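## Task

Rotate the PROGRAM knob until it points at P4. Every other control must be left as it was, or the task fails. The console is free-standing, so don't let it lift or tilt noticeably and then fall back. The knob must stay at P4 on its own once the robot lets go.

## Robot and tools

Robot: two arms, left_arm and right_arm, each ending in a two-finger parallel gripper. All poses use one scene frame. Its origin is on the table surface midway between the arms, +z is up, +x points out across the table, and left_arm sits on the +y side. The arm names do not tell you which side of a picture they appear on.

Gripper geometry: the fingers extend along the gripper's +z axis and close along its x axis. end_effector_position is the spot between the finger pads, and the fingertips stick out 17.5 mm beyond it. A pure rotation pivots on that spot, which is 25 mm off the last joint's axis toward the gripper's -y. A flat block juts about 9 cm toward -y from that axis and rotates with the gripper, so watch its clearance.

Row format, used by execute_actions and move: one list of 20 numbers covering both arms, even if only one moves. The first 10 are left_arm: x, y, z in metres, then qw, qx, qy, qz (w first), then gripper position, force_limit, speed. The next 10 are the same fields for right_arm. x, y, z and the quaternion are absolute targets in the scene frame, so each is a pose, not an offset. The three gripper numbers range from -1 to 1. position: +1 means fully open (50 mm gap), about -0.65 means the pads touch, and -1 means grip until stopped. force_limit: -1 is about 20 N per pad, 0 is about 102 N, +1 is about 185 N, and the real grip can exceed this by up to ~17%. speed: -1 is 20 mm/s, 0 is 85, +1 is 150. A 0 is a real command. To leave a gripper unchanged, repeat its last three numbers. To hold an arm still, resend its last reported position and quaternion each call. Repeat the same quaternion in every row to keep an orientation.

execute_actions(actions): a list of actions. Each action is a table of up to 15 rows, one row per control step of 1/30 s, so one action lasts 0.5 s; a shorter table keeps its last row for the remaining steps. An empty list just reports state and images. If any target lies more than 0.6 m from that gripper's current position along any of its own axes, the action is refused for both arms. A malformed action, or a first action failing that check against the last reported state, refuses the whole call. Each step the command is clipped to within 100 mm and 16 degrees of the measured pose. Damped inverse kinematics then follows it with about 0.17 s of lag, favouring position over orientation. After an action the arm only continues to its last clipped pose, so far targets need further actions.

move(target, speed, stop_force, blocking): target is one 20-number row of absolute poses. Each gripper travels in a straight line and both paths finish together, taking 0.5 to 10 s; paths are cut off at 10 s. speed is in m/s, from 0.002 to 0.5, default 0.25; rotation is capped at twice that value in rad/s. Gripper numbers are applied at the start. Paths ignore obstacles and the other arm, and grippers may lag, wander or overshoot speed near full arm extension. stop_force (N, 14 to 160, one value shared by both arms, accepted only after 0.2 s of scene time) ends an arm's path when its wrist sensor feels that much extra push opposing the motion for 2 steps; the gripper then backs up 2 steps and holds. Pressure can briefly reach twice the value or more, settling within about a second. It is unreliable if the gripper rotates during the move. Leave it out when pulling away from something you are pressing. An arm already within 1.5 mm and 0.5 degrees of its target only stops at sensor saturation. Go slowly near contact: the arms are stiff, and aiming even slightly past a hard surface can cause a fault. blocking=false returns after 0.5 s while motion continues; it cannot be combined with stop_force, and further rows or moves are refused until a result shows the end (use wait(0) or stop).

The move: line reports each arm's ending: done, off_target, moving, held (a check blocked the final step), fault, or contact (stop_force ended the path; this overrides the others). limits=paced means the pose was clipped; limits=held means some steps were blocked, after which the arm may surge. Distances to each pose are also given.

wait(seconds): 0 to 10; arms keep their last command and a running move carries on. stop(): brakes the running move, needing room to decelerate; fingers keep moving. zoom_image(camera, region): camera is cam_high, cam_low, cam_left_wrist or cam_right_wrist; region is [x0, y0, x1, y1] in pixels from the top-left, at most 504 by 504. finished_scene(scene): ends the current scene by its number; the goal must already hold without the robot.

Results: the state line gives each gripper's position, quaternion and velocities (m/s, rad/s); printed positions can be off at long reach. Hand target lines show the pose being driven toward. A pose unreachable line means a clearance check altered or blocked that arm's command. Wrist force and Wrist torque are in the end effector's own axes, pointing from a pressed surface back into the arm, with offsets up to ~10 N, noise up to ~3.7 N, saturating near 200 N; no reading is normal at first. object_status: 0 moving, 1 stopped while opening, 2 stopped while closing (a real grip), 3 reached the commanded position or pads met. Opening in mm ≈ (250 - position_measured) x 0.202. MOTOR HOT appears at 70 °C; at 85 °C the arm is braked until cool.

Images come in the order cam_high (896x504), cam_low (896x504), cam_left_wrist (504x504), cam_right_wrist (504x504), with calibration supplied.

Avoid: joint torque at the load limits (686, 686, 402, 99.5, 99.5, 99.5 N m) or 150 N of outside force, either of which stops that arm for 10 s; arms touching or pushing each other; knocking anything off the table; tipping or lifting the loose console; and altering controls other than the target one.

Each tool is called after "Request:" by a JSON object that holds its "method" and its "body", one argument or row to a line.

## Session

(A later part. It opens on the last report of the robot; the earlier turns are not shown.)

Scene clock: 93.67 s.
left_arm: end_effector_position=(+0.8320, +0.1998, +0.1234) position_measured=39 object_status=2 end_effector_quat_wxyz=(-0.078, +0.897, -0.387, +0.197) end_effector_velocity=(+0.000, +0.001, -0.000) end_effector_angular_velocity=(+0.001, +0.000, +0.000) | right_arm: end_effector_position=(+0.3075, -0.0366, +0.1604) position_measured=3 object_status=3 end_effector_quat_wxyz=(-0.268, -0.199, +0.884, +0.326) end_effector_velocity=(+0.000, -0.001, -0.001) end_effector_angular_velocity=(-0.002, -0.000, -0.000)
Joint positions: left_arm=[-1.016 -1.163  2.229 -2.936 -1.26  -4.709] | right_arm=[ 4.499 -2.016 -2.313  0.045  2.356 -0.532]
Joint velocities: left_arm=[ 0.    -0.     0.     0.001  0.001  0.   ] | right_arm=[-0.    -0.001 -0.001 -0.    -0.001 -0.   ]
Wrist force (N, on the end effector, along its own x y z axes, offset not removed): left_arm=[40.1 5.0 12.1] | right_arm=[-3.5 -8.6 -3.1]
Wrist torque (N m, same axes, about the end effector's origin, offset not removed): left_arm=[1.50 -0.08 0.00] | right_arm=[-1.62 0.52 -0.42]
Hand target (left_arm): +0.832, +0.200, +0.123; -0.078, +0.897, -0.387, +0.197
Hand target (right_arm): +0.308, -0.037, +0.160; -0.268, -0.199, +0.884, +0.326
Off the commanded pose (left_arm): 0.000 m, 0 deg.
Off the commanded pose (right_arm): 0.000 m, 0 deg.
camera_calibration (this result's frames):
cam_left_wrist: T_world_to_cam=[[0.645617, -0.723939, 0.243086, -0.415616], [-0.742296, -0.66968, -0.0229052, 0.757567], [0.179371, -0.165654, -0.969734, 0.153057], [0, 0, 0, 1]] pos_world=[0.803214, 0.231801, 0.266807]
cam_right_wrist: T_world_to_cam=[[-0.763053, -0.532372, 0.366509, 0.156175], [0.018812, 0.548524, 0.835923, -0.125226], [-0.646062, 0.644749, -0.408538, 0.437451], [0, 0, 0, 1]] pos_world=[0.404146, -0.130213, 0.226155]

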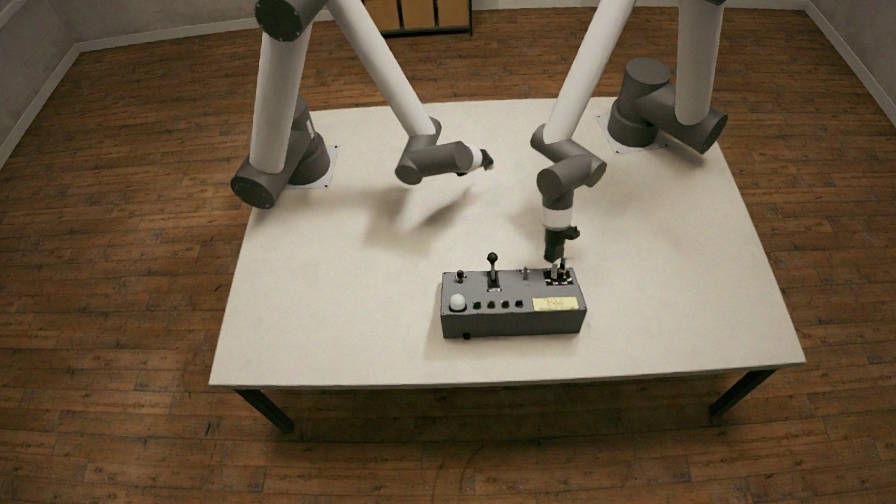

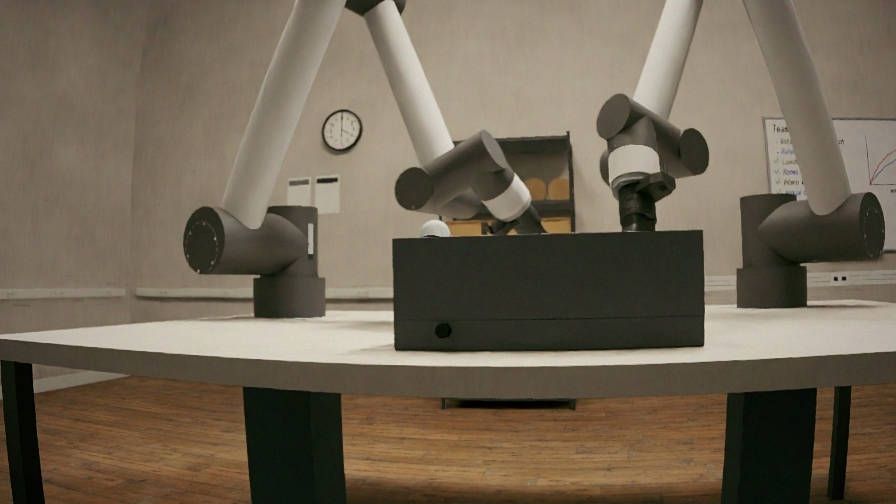

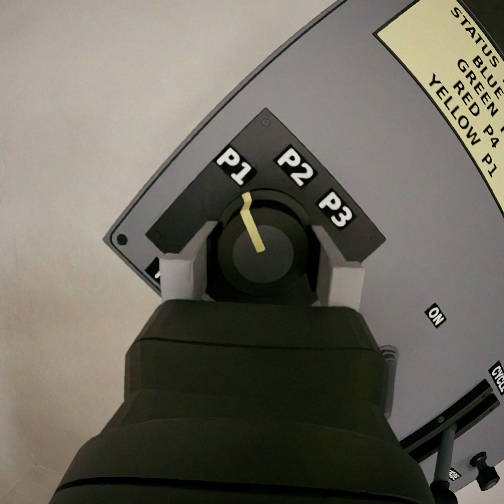

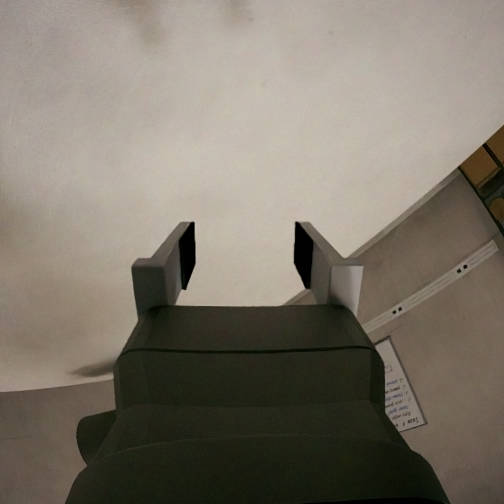

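Request:
{"method": "execute_actions", "body": {
  "actions": [
    [[0.8323,0.1994,0.12355,-0.0783,0.8973,-0.3873,0.1972,-0.98,-0.3,-0.7,0.3075,-0.0366,0.1604,-0.268,-0.199,0.884,0.326,1,0,0]]
  ]
}}

Request:
{"method": "move", "body": {
  "target": [0.8323,0.1994,0.12355,-0.1478,0.6808,-0.7012,0.1522,-0.98,-0.3,-0.7,0.3075,-0.0366,0.1604,-0.268,-0.199,0.884,0.326,1,0,0],
  "speed": 0.2
}}

Scene clock: 101.17 s.
left_arm: end_effector_position=(+0.8323, +0.1995, +0.1235) position_measured=39 object_status=2 end_effector_quat_wxyz=(-0.078, +0.897, -0.387, +0.197) end_effector_velocity=(+0.000, -0.001, +0.000) end_effector_angular_velocity=(-0.001, +0.000, -0.001) | right_arm: end_effector_position=(+0.3075, -0.0366, +0.1604) position_measured=3 object_status=3 end_effector_quat_wxyz=(-0.268, -0.199, +0.884, +0.326) end_effector_velocity=(+0.000, -0.000, -0.001) end_effector_angular_velocity=(-0.000, -0.000, +0.000)
Joint positions: left_arm=[-1.016 -1.163  2.228 -2.935 -1.26  -4.709] | right_arm=[ 4.499 -2.016 -2.313  0.045  2.356 -0.532]
Joint velocities: left_arm=[-0.001  0.    -0.001 -0.    -0.001  0.   ] | right_arm=[-0.    -0.001 -0.     0.    -0.    -0.001]
Wrist force (N, on the end effector, along its own x y z axes, offset not removed): left_arm=[17.9 6.3 0.8] | right_arm=[-1.6 -9.5 -8.4]
Wrist torque (N m, same axes, about the end effector's origin, offset not removed): left_arm=[1.69 -0.41 0.07] | right_arm=[-1.92 -0.05 -0.46]
Hand target (left_arm): +0.832, +0.199, +0.124; -0.078, +0.897, -0.387, +0.197
Hand target (right_arm): +0.308, -0.037, +0.160; -0.268, -0.199, +0.884, +0.326
Off the commanded pose (left_arm): 0.000 m, 0 deg.
Off the commanded pose (right_arm): 0.000 m, 0 deg.
camera_calibration (this result's frames):
cam_left_wrist: T_world_to_cam=[[0.645661, -0.723963, 0.242899, -0.415988], [-0.742288, -0.66969, -0.0229091, 0.757572], [0.179252, -0.165509, -0.969781, 0.153106], [0, 0, 0, 1]] pos_world=[0.803479, 0.231518, 0.266877]
cam_right_wrist: T_world_to_cam=[[-0.763053, -0.532372, 0.36651, 0.156175], [0.0188122, 0.548524, 0.835923, -0.125226], [-0.646062, 0.644748, -0.408538, 0.437451], [0, 0, 0, 1]] pos_world=[0.404146, -0.130213, 0.226155]

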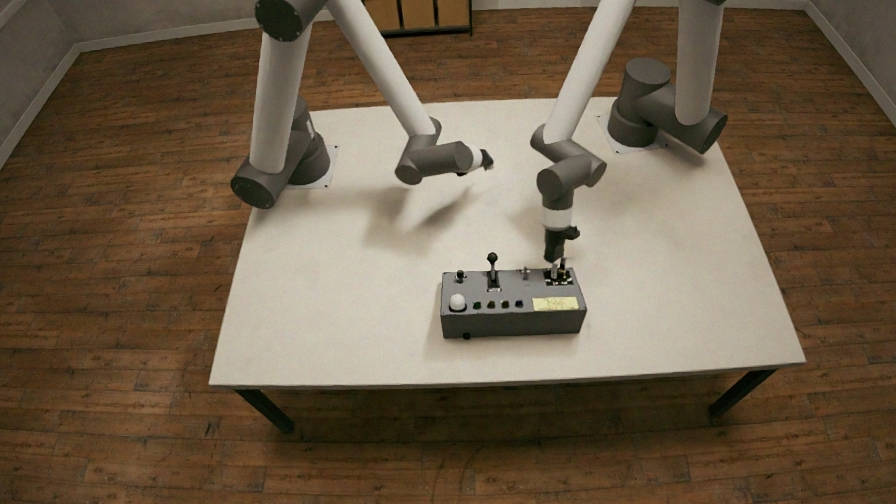

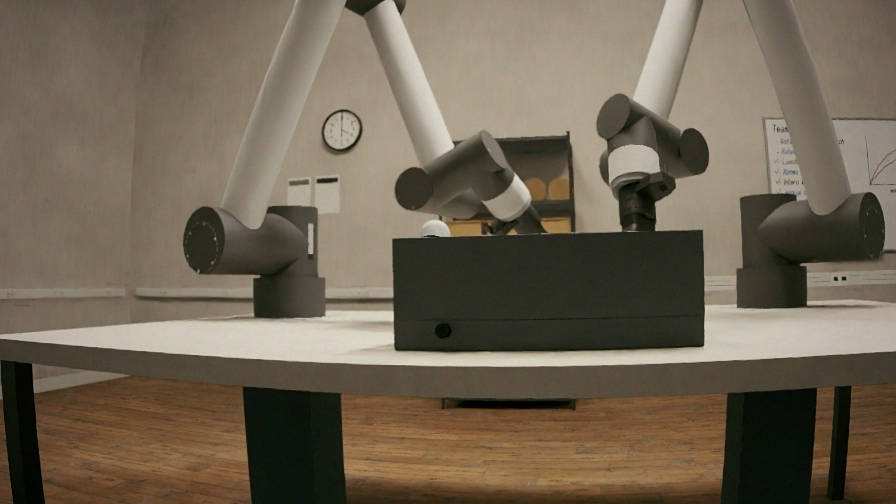

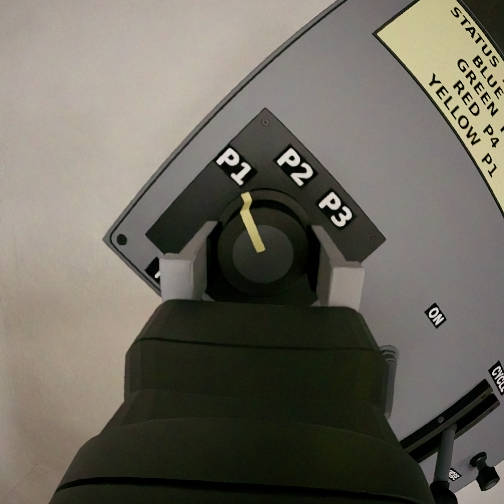

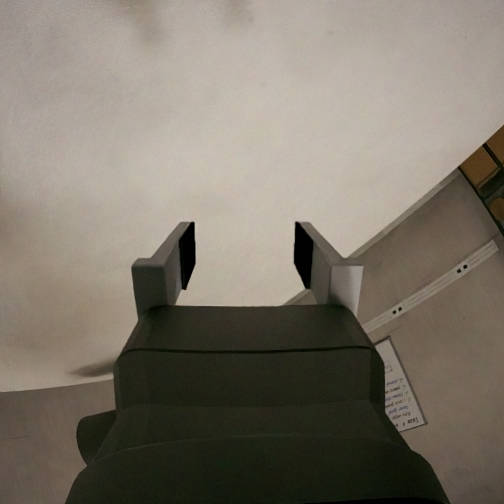

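Scene clock: 103.63 s.
left_arm: end_effector_position=(+0.8323, +0.1994, +0.1235) position_measured=39 object_status=2 end_effector_quat_wxyz=(+0.148, -0.681, +0.700, -0.152) end_effector_velocity=(+0.000, -0.001, +0.000) end_effector_angular_velocity=(+0.004, -0.000, -0.015) | right_arm: end_effector_position=(+0.3075, -0.0366, +0.1604) position_measured=3 object_status=3 end_effector_quat_wxyz=(-0.268, -0.199, +0.884, +0.326) end_effector_velocity=(-0.000, +0.001, +0.002) end_effector_angular_velocity=(+0.002, -0.001, +0.000)
Joint positions: left_arm=[-1.008 -1.169  2.251 -2.954 -1.263 -3.917] | right_arm=[ 4.499 -2.016 -2.313  0.045  2.356 -0.532]
Joint velocities: left_arm=[ 0.001 -0.     0.    -0.002 -0.002  0.017] | right_arm=[ 0.     0.001  0.001  0.    -0.    -0.   ]
Wrist force (N, on the end effector, along its own x y z axes, offset not removed): left_arm=[15.8 -6.7 6.3] | right_arm=[-2.7 -10.1 -6.9]
Wrist torque (N m, same axes, about the end effector's origin, offset not removed): left_arm=[1.26 -2.97 -0.18] | right_arm=[-1.95 0.38 -0.40]
Hand target (left_arm): +0.832, +0.199, +0.124; -0.148, +0.681, -0.701, +0.152
Hand target (right_arm): +0.308, -0.037, +0.160; -0.268, -0.199, +0.884, +0.326
Off the commanded pose (left_arm): 0.000 m, 0 deg.
Off the commanded pose (right_arm): 0.000 m, 0 deg.
move: done
camera_calibration (this result's frames):
cam_left_wrist: T_world_to_cam=[[-0.00289735, -0.998802, -0.0488502, 0.214534], [-0.989443, 0.00994138, -0.144579, 0.842736], [0.144891, 0.0479156, -0.988287, 0.141452], [0, 0, 0, 1]] pos_world=[0.813966, 0.199121, 0.272117]
cam_right_wrist: T_world_to_cam=[[-0.763053, -0.532372, 0.36651, 0.156175], [0.0188122, 0.548524, 0.835923, -0.125226], [-0.646062, 0.644749, -0.408538, 0.437451], [0, 0, 0, 1]] pos_world=[0.404146, -0.130213, 0.226155]

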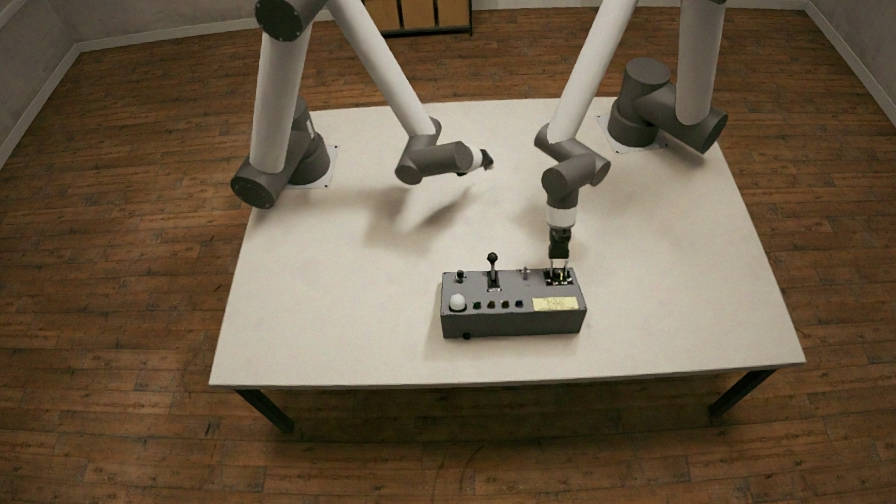

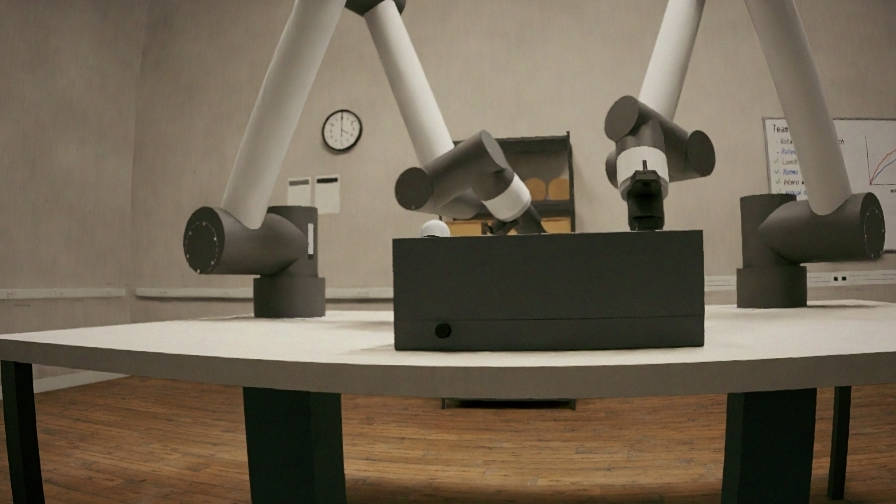

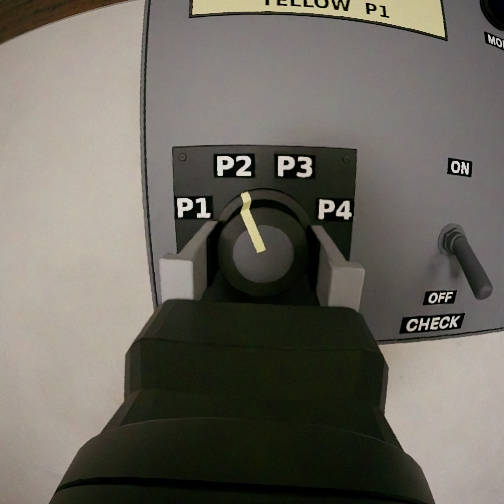

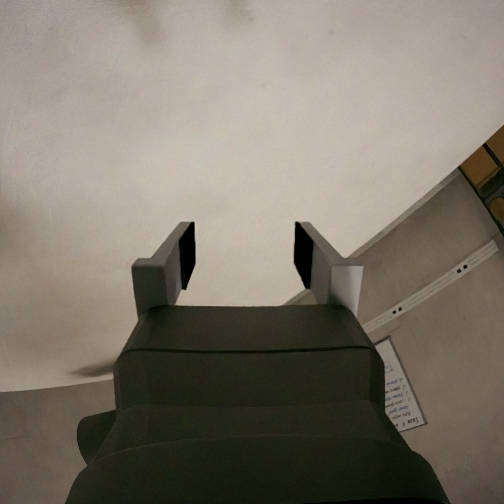

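Request:
{"method": "move", "body": {
  "target": [0.83245,0.1992,0.1236,-0.2035,0.3616,-0.9062,0.0812,-0.98,-0.3,-0.7,0.3075,-0.0366,0.1604,-0.268,-0.199,0.884,0.326,1,0,0],
  "speed": 0.25
}}

Scene clock: 111.87 s.
left_arm: end_effector_position=(+0.8324, +0.1992, +0.1237) position_measured=39 object_status=2 end_effector_quat_wxyz=(+0.203, -0.362, +0.906, -0.081) end_effector_velocity=(+0.000, -0.000, +0.000) end_effector_angular_velocity=(+0.004, -0.000, -0.013) | right_arm: end_effector_position=(+0.3075, -0.0366, +0.1604) position_measured=3 object_status=3 end_effector_quat_wxyz=(-0.268, -0.199, +0.884, +0.326) end_effector_velocity=(+0.000, +0.000, -0.001) end_effector_angular_velocity=(-0.001, +0.000, +0.000)
Joint positions: left_arm=[-0.995 -1.173  2.258 -2.962 -1.248 -3.118] | right_arm=[ 4.499 -2.016 -2.313  0.045  2.356 -0.532]
Joint velocities: left_arm=[ 0.001 -0.     0.    -0.002 -0.001  0.015] | right_arm=[ 0.    -0.002  0.    -0.    -0.    -0.   ]
Wrist force (N, on the end effector, along its own x y z axes, offset not removed): left_arm=[16.8 -0.1 3.2] | right_arm=[-3.3 -10.7 -5.3]
Wrist torque (N m, same axes, about the end effector's origin, offset not removed): left_arm=[0.74 -2.30 -0.13] | right_arm=[-2.04 0.29 -0.33]
Hand target (left_arm): +0.832, +0.199, +0.124; +0.204, -0.362, +0.906, -0.081
Hand target (right_arm): +0.308, -0.037, +0.160; -0.268, -0.199, +0.884, +0.326
Off the commanded pose (left_arm): 0.000 m, 0 deg.
Off the commanded pose (right_arm): 0.000 m, 0 deg.
move: done
camera_calibration (this result's frames):
cam_left_wrist: T_world_to_cam=[[-0.628586, -0.690107, -0.358653, 0.712027], [-0.729245, 0.683272, -0.03663, 0.478829], [0.270336, 0.238521, -0.932752, -0.00769894], [0, 0, 0, 1]] pos_world=[0.798835, 0.16604, 0.265729]
cam_right_wrist: T_world_to_cam=[[-0.763053, -0.532372, 0.36651, 0.156175], [0.0188123, 0.548524, 0.835923, -0.125226], [-0.646062, 0.644749, -0.408538, 0.437451], [0, 0, 0, 1]] pos_world=[0.404146, -0.130213, 0.226155]

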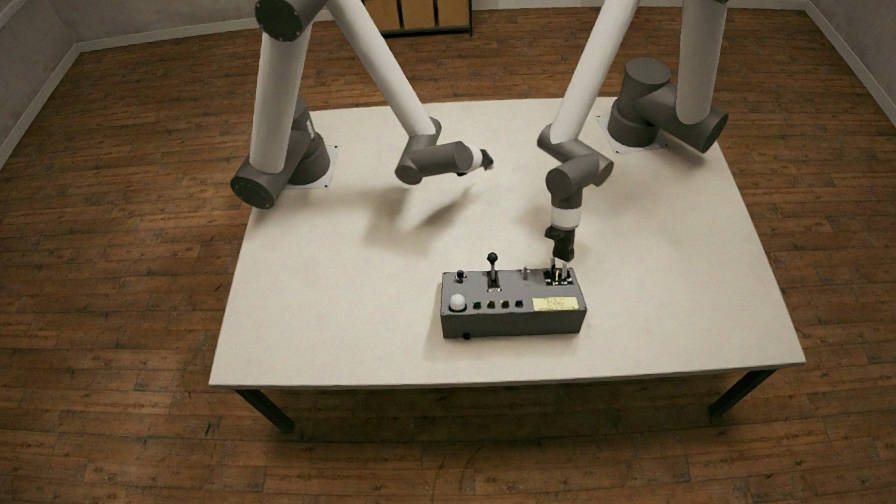

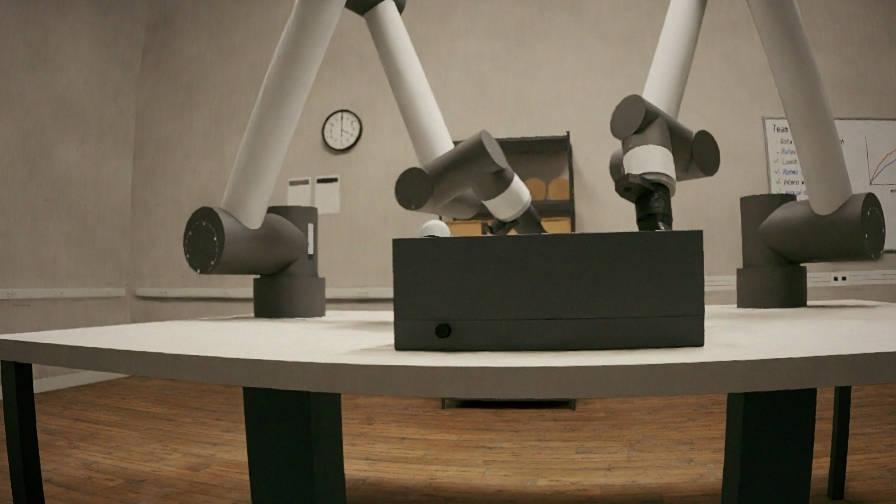

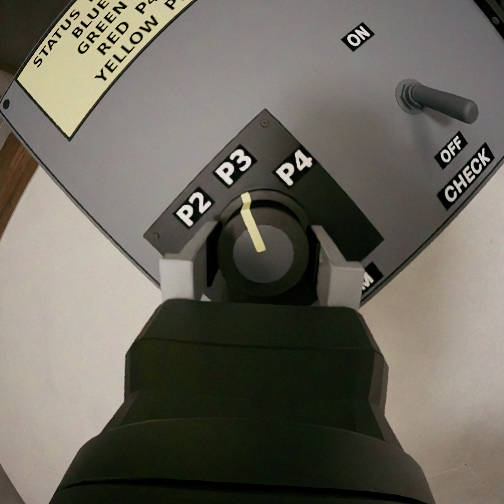

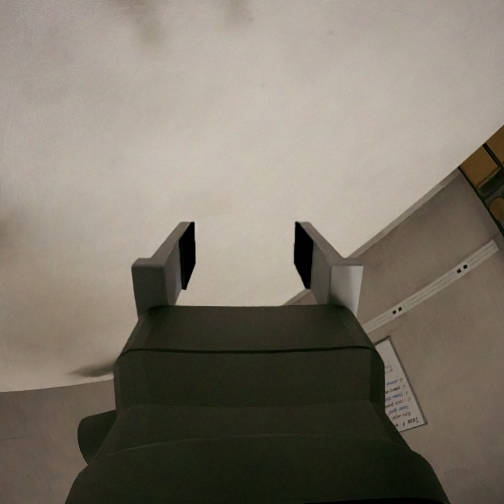

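Request:
{"method": "move", "body": {
  "target": [0.8323,0.1991,0.1235,-0.2250,-0.0127,-0.9743,-0.0029,-0.98,-0.3,-0.7,0.3075,-0.0366,0.1604,-0.268,-0.199,0.884,0.326,1,0,0],
  "speed": 0.25
}}

Scene clock: 116.87 s.
left_arm: end_effector_position=(+0.8323, +0.1991, +0.1235) position_measured=39 object_status=2 end_effector_quat_wxyz=(+0.225, +0.012, +0.974, +0.003) end_effector_velocity=(-0.000, -0.001, -0.000) end_effector_angular_velocity=(+0.005, +0.000, -0.014) | right_arm: end_effector_position=(+0.3075, -0.0366, +0.1604) position_measured=3 object_status=3 end_effector_quat_wxyz=(-0.268, -0.199, +0.884, +0.326) end_effector_velocity=(-0.001, -0.001, -0.001) end_effector_angular_velocity=(-0.001, +0.000, +0.000)
Joint positions: left_arm=[-0.979 -1.173  2.247 -2.966 -1.244 -2.314] | right_arm=[ 4.499 -2.016 -2.313  0.045  2.356 -0.532]
Joint velocities: left_arm=[ 0.     0.    -0.    -0.001 -0.001  0.015] | right_arm=[ 0.001 -0.001 -0.001  0.001  0.     0.   ]
Wrist force (N, on the end effector, along its own x y z axes, offset not removed): left_arm=[8.5 1.2 -5.3] | right_arm=[-2.2 -9.6 -4.0]
Wrist torque (N m, same axes, about the end effector's origin, offset not removed): left_arm=[1.21 -0.68 -0.06] | right_arm=[-1.81 0.03 -0.40]
Hand target (left_arm): +0.832, +0.199, +0.124; +0.225, +0.013, +0.974, +0.003
Hand target (right_arm): +0.308, -0.037, +0.160; -0.268, -0.199, +0.884, +0.326
Off the commanded pose (left_arm): 0.000 m, 0 deg.
Off the commanded pose (right_arm): 0.000 m, 0 deg.
move: done
camera_calibration (this result's frames):
cam_left_wrist: T_world_to_cam=[[-0.872865, 0.0222501, -0.487454, 0.789209], [-0.116869, 0.960353, 0.253109, -0.121855], [0.47376, 0.277899, -0.835658, -0.196898], [0, 0, 0, 1]] pos_world=[0.767914, 0.154182, 0.251006]
cam_right_wrist: T_world_to_cam=[[-0.763053, -0.532372, 0.36651, 0.156175], [0.0188123, 0.548525, 0.835923, -0.125226], [-0.646062, 0.644749, -0.408538, 0.437451], [0, 0, 0, 1]] pos_world=[0.404146, -0.130213, 0.226155]

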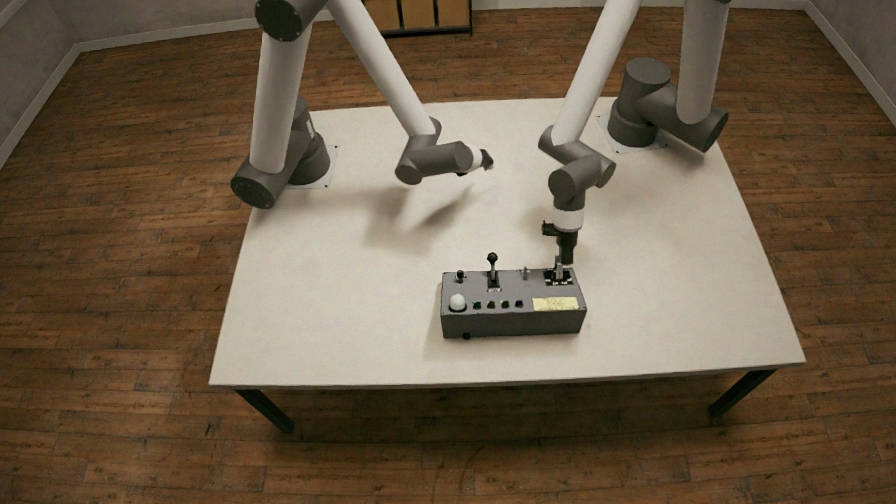

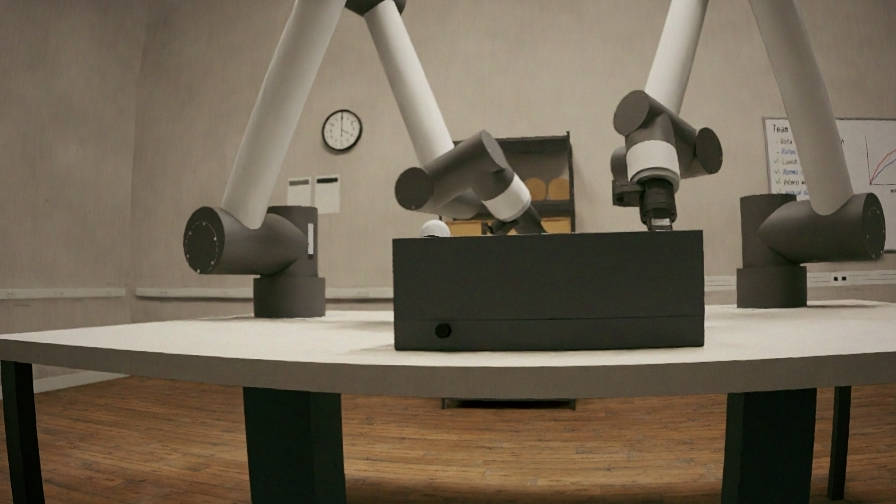

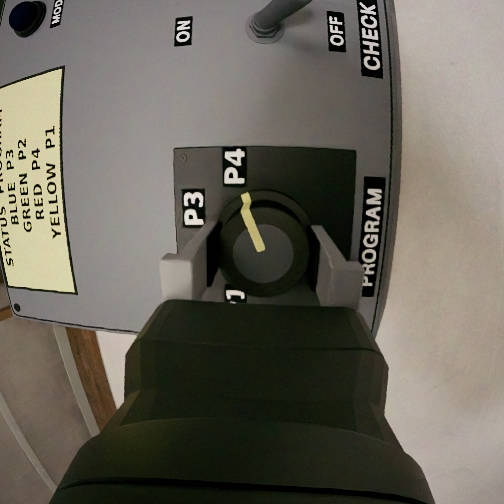

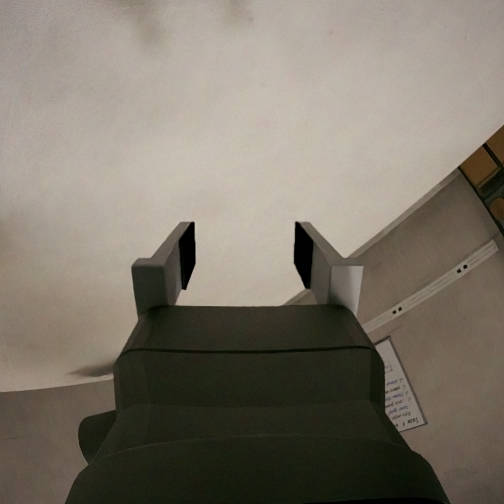

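At P4. Release and retract.

Request:
{"method": "execute_actions", "body": {
  "actions": [
    [[0.8323,0.1991,0.1235,-0.2250,-0.0127,-0.9743,-0.0029,1,-0.3,0,0.3075,-0.0366,0.1604,-0.268,-0.199,0.884,0.326,1,0,0]]
  ]
}}

Request:
{"method": "move", "body": {
  "target": [0.806,0.1991,0.1775,-0.2250,-0.0127,-0.9743,-0.0029,1,-0.3,0,0.3075,-0.0366,0.1604,-0.268,-0.199,0.884,0.326,1,0,0],
  "speed": 0.15
}}

Scene clock: 119.20 s.
left_arm: end_effector_position=(+0.8323, +0.1991, +0.1235) position_measured=3 object_status=3 end_effector_quat_wxyz=(+0.225, +0.013, +0.974, +0.003) end_effector_velocity=(-0.000, -0.001, +0.000) end_effector_angular_velocity=(+0.000, -0.001, -0.001) | right_arm: end_effector_position=(+0.3075, -0.0366, +0.1604) position_measured=3 object_status=3 end_effector_quat_wxyz=(-0.268, -0.199, +0.884, +0.326) end_effector_velocity=(-0.000, -0.001, -0.001) end_effector_angular_velocity=(-0.002, +0.000, -0.000)
Joint positions: left_arm=[-0.979 -1.173  2.247 -2.966 -1.244 -2.312] | right_arm=[ 4.499 -2.016 -2.313  0.045  2.356 -0.532]
Joint velocities: left_arm=[-0.001 -0.     0.    -0.001  0.001  0.   ] | right_arm=[-0.    -0.001 -0.001  0.    -0.     0.   ]
Wrist force (N, on the end effector, along its own x y z axes, offset not removed): left_arm=[5.2 4.7 3.9] | right_arm=[-1.4 -7.1 -3.7]
Wrist torque (N m, same axes, about the end effector's origin, offset not removed): left_arm=[1.48 -0.72 -0.08] | right_arm=[-1.23 -0.08 -0.42]
Hand target (left_arm): +0.832, +0.199, +0.124; +0.225, +0.013, +0.974, +0.003
Hand target (right_arm): +0.308, -0.037, +0.160; -0.268, -0.199, +0.884, +0.326
Off the commanded pose (left_arm): 0.000 m, 0 deg.
Off the commanded pose (right_arm): 0.000 m, 0 deg.
camera_calibration (this result's frames):
cam_left_wrist: T_world_to_cam=[[-0.872861, 0.0238983, -0.487384, 0.788844], [-0.115354, 0.960385, 0.253681, -0.123174], [0.474139, 0.27765, -0.835525, -0.19722], [0, 0, 0, 1]] pos_world=[0.767852, 0.154201, 0.250935]
cam_right_wrist: T_world_to_cam=[[-0.763053, -0.532372, 0.36651, 0.156175], [0.018812, 0.548524, 0.835923, -0.125226], [-0.646062, 0.644749, -0.408538, 0.437451], [0, 0, 0, 1]] pos_world=[0.404146, -0.130213, 0.226155]

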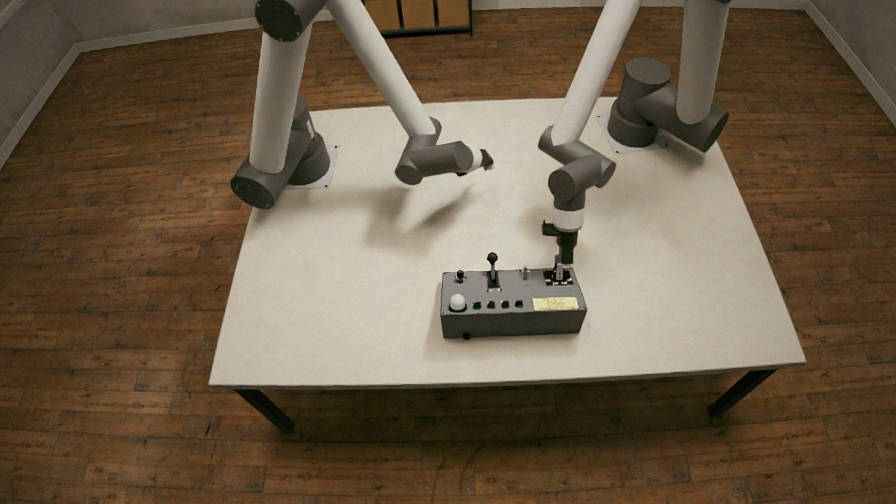

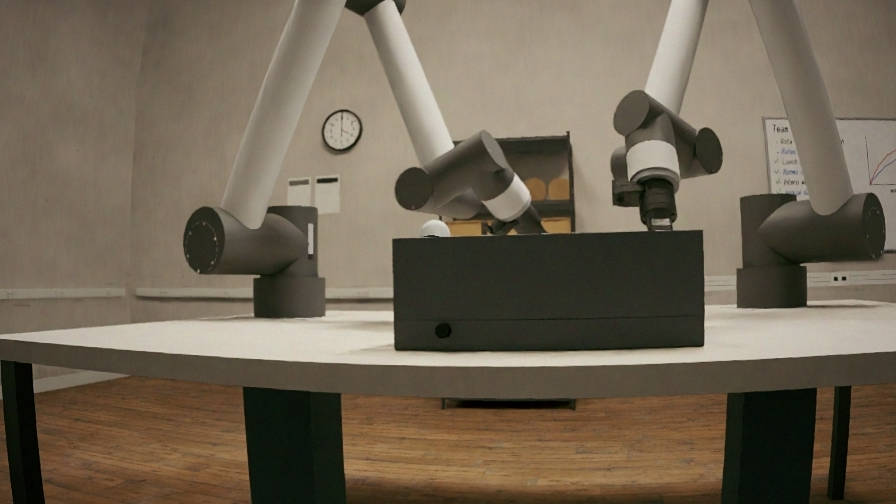

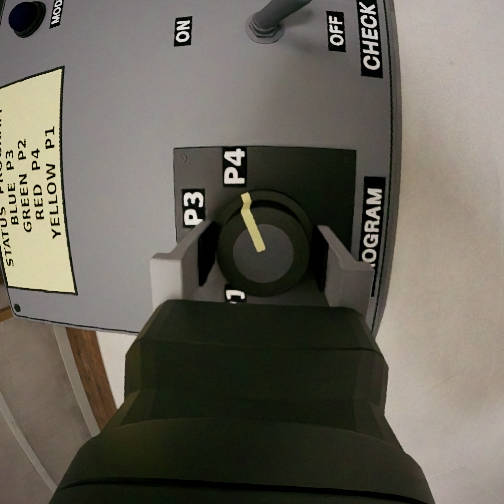

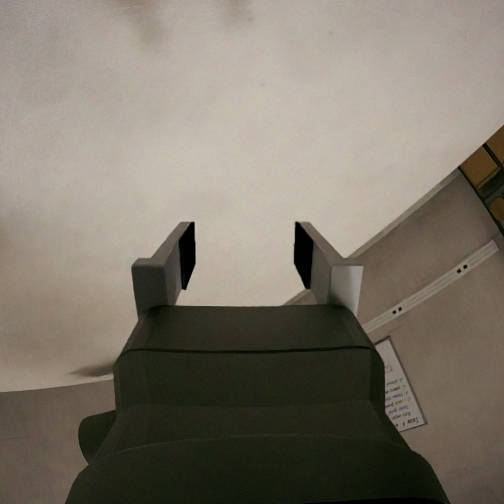

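Scene clock: 120.20 s.
left_arm: end_effector_position=(+0.8061, +0.1991, +0.1772) position_measured=3 object_status=3 end_effector_quat_wxyz=(+0.225, +0.013, +0.974, +0.003) end_effector_velocity=(+0.000, +0.001, +0.003) end_effector_angular_velocity=(-0.001, -0.001, +0.002) | right_arm: end_effector_position=(+0.3075, -0.0366, +0.1604) position_measured=3 object_status=3 end_effector_quat_wxyz=(-0.268, -0.199, +0.884, +0.326) end_effector_velocity=(-0.000, -0.001, +0.001) end_effector_angular_velocity=(+0.001, +0.000, -0.000)
Joint positions: left_arm=[-1.002 -1.26   2.258 -2.882 -1.237 -2.336] | right_arm=[ 4.499 -2.016 -2.313  0.045  2.356 -0.532]
Joint velocities: left_arm=[ 0.001 -0.003  0.     0.002  0.001 -0.001] | right_arm=[-0.     0.001 -0.001  0.     0.001  0.001]
Wrist force (N, on the end effector, along its own x y z axes, offset not removed): left_arm=[1.1 7.6 5.1] | right_arm=[-3.1 -10.0 -5.1]
Wrist torque (N m, same axes, about the end effector's origin, offset not removed): left_arm=[1.98 0.04 -0.06] | right_arm=[-1.77 0.38 -0.39]
Hand target (left_arm): +0.806, +0.199, +0.177; +0.225, +0.013, +0.974, +0.003
Hand target (right_arm): +0.308, -0.037, +0.160; -0.268, -0.199, +0.884, +0.326
Off the commanded pose (left_arm): 0.000 m, 0 deg.
Off the commanded pose (right_arm): 0.000 m, 0 deg.
move: done
camera_calibration (this result's frames):
cam_left_wrist: T_world_to_cam=[[-0.872859, 0.0239052, -0.487386, 0.792131], [-0.115334, 0.960394, 0.253658, -0.139861], [0.474146, 0.27762, -0.835531, -0.139916], [0, 0, 0, 1]] pos_world=[0.741629, 0.154229, 0.304647]
cam_right_wrist: T_world_to_cam=[[-0.763053, -0.532372, 0.36651, 0.156175], [0.0188121, 0.548524, 0.835923, -0.125226], [-0.646062, 0.644749, -0.408538, 0.437451], [0, 0, 0, 1]] pos_world=[0.404146, -0.130213, 0.226155]

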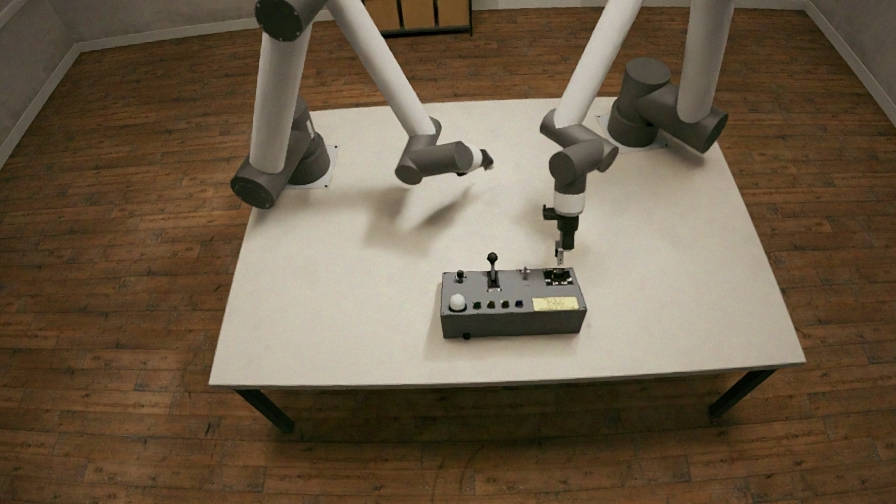

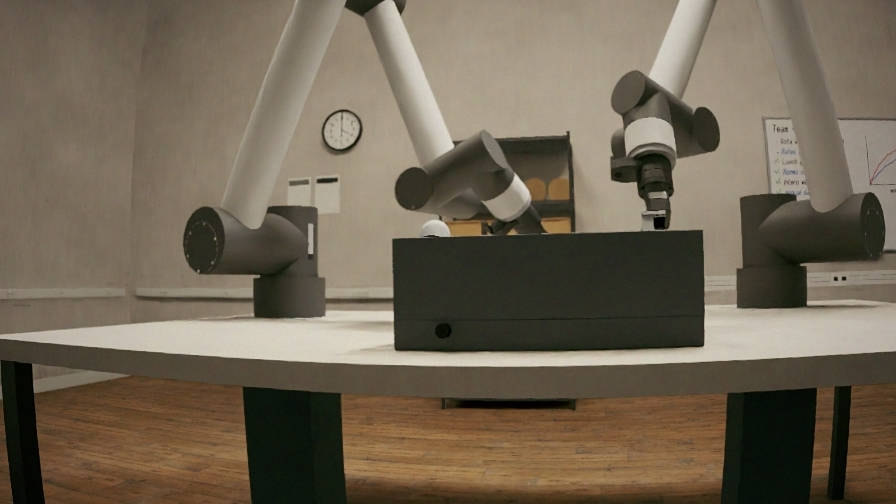

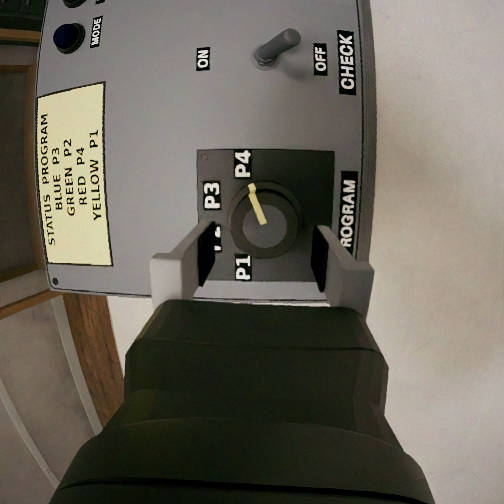

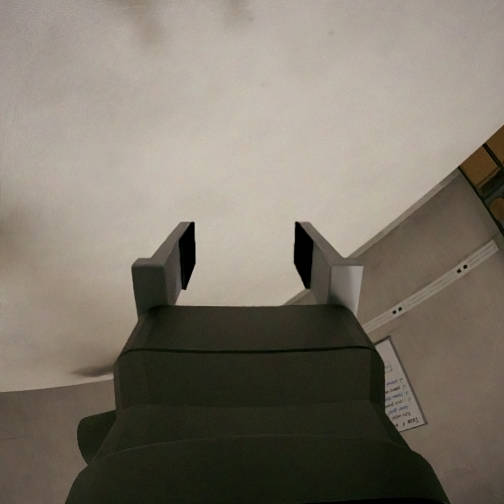

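Request:
{"method": "finished_scene", "body": {
  "scene": 1
}}

The scene is finished: the task was done.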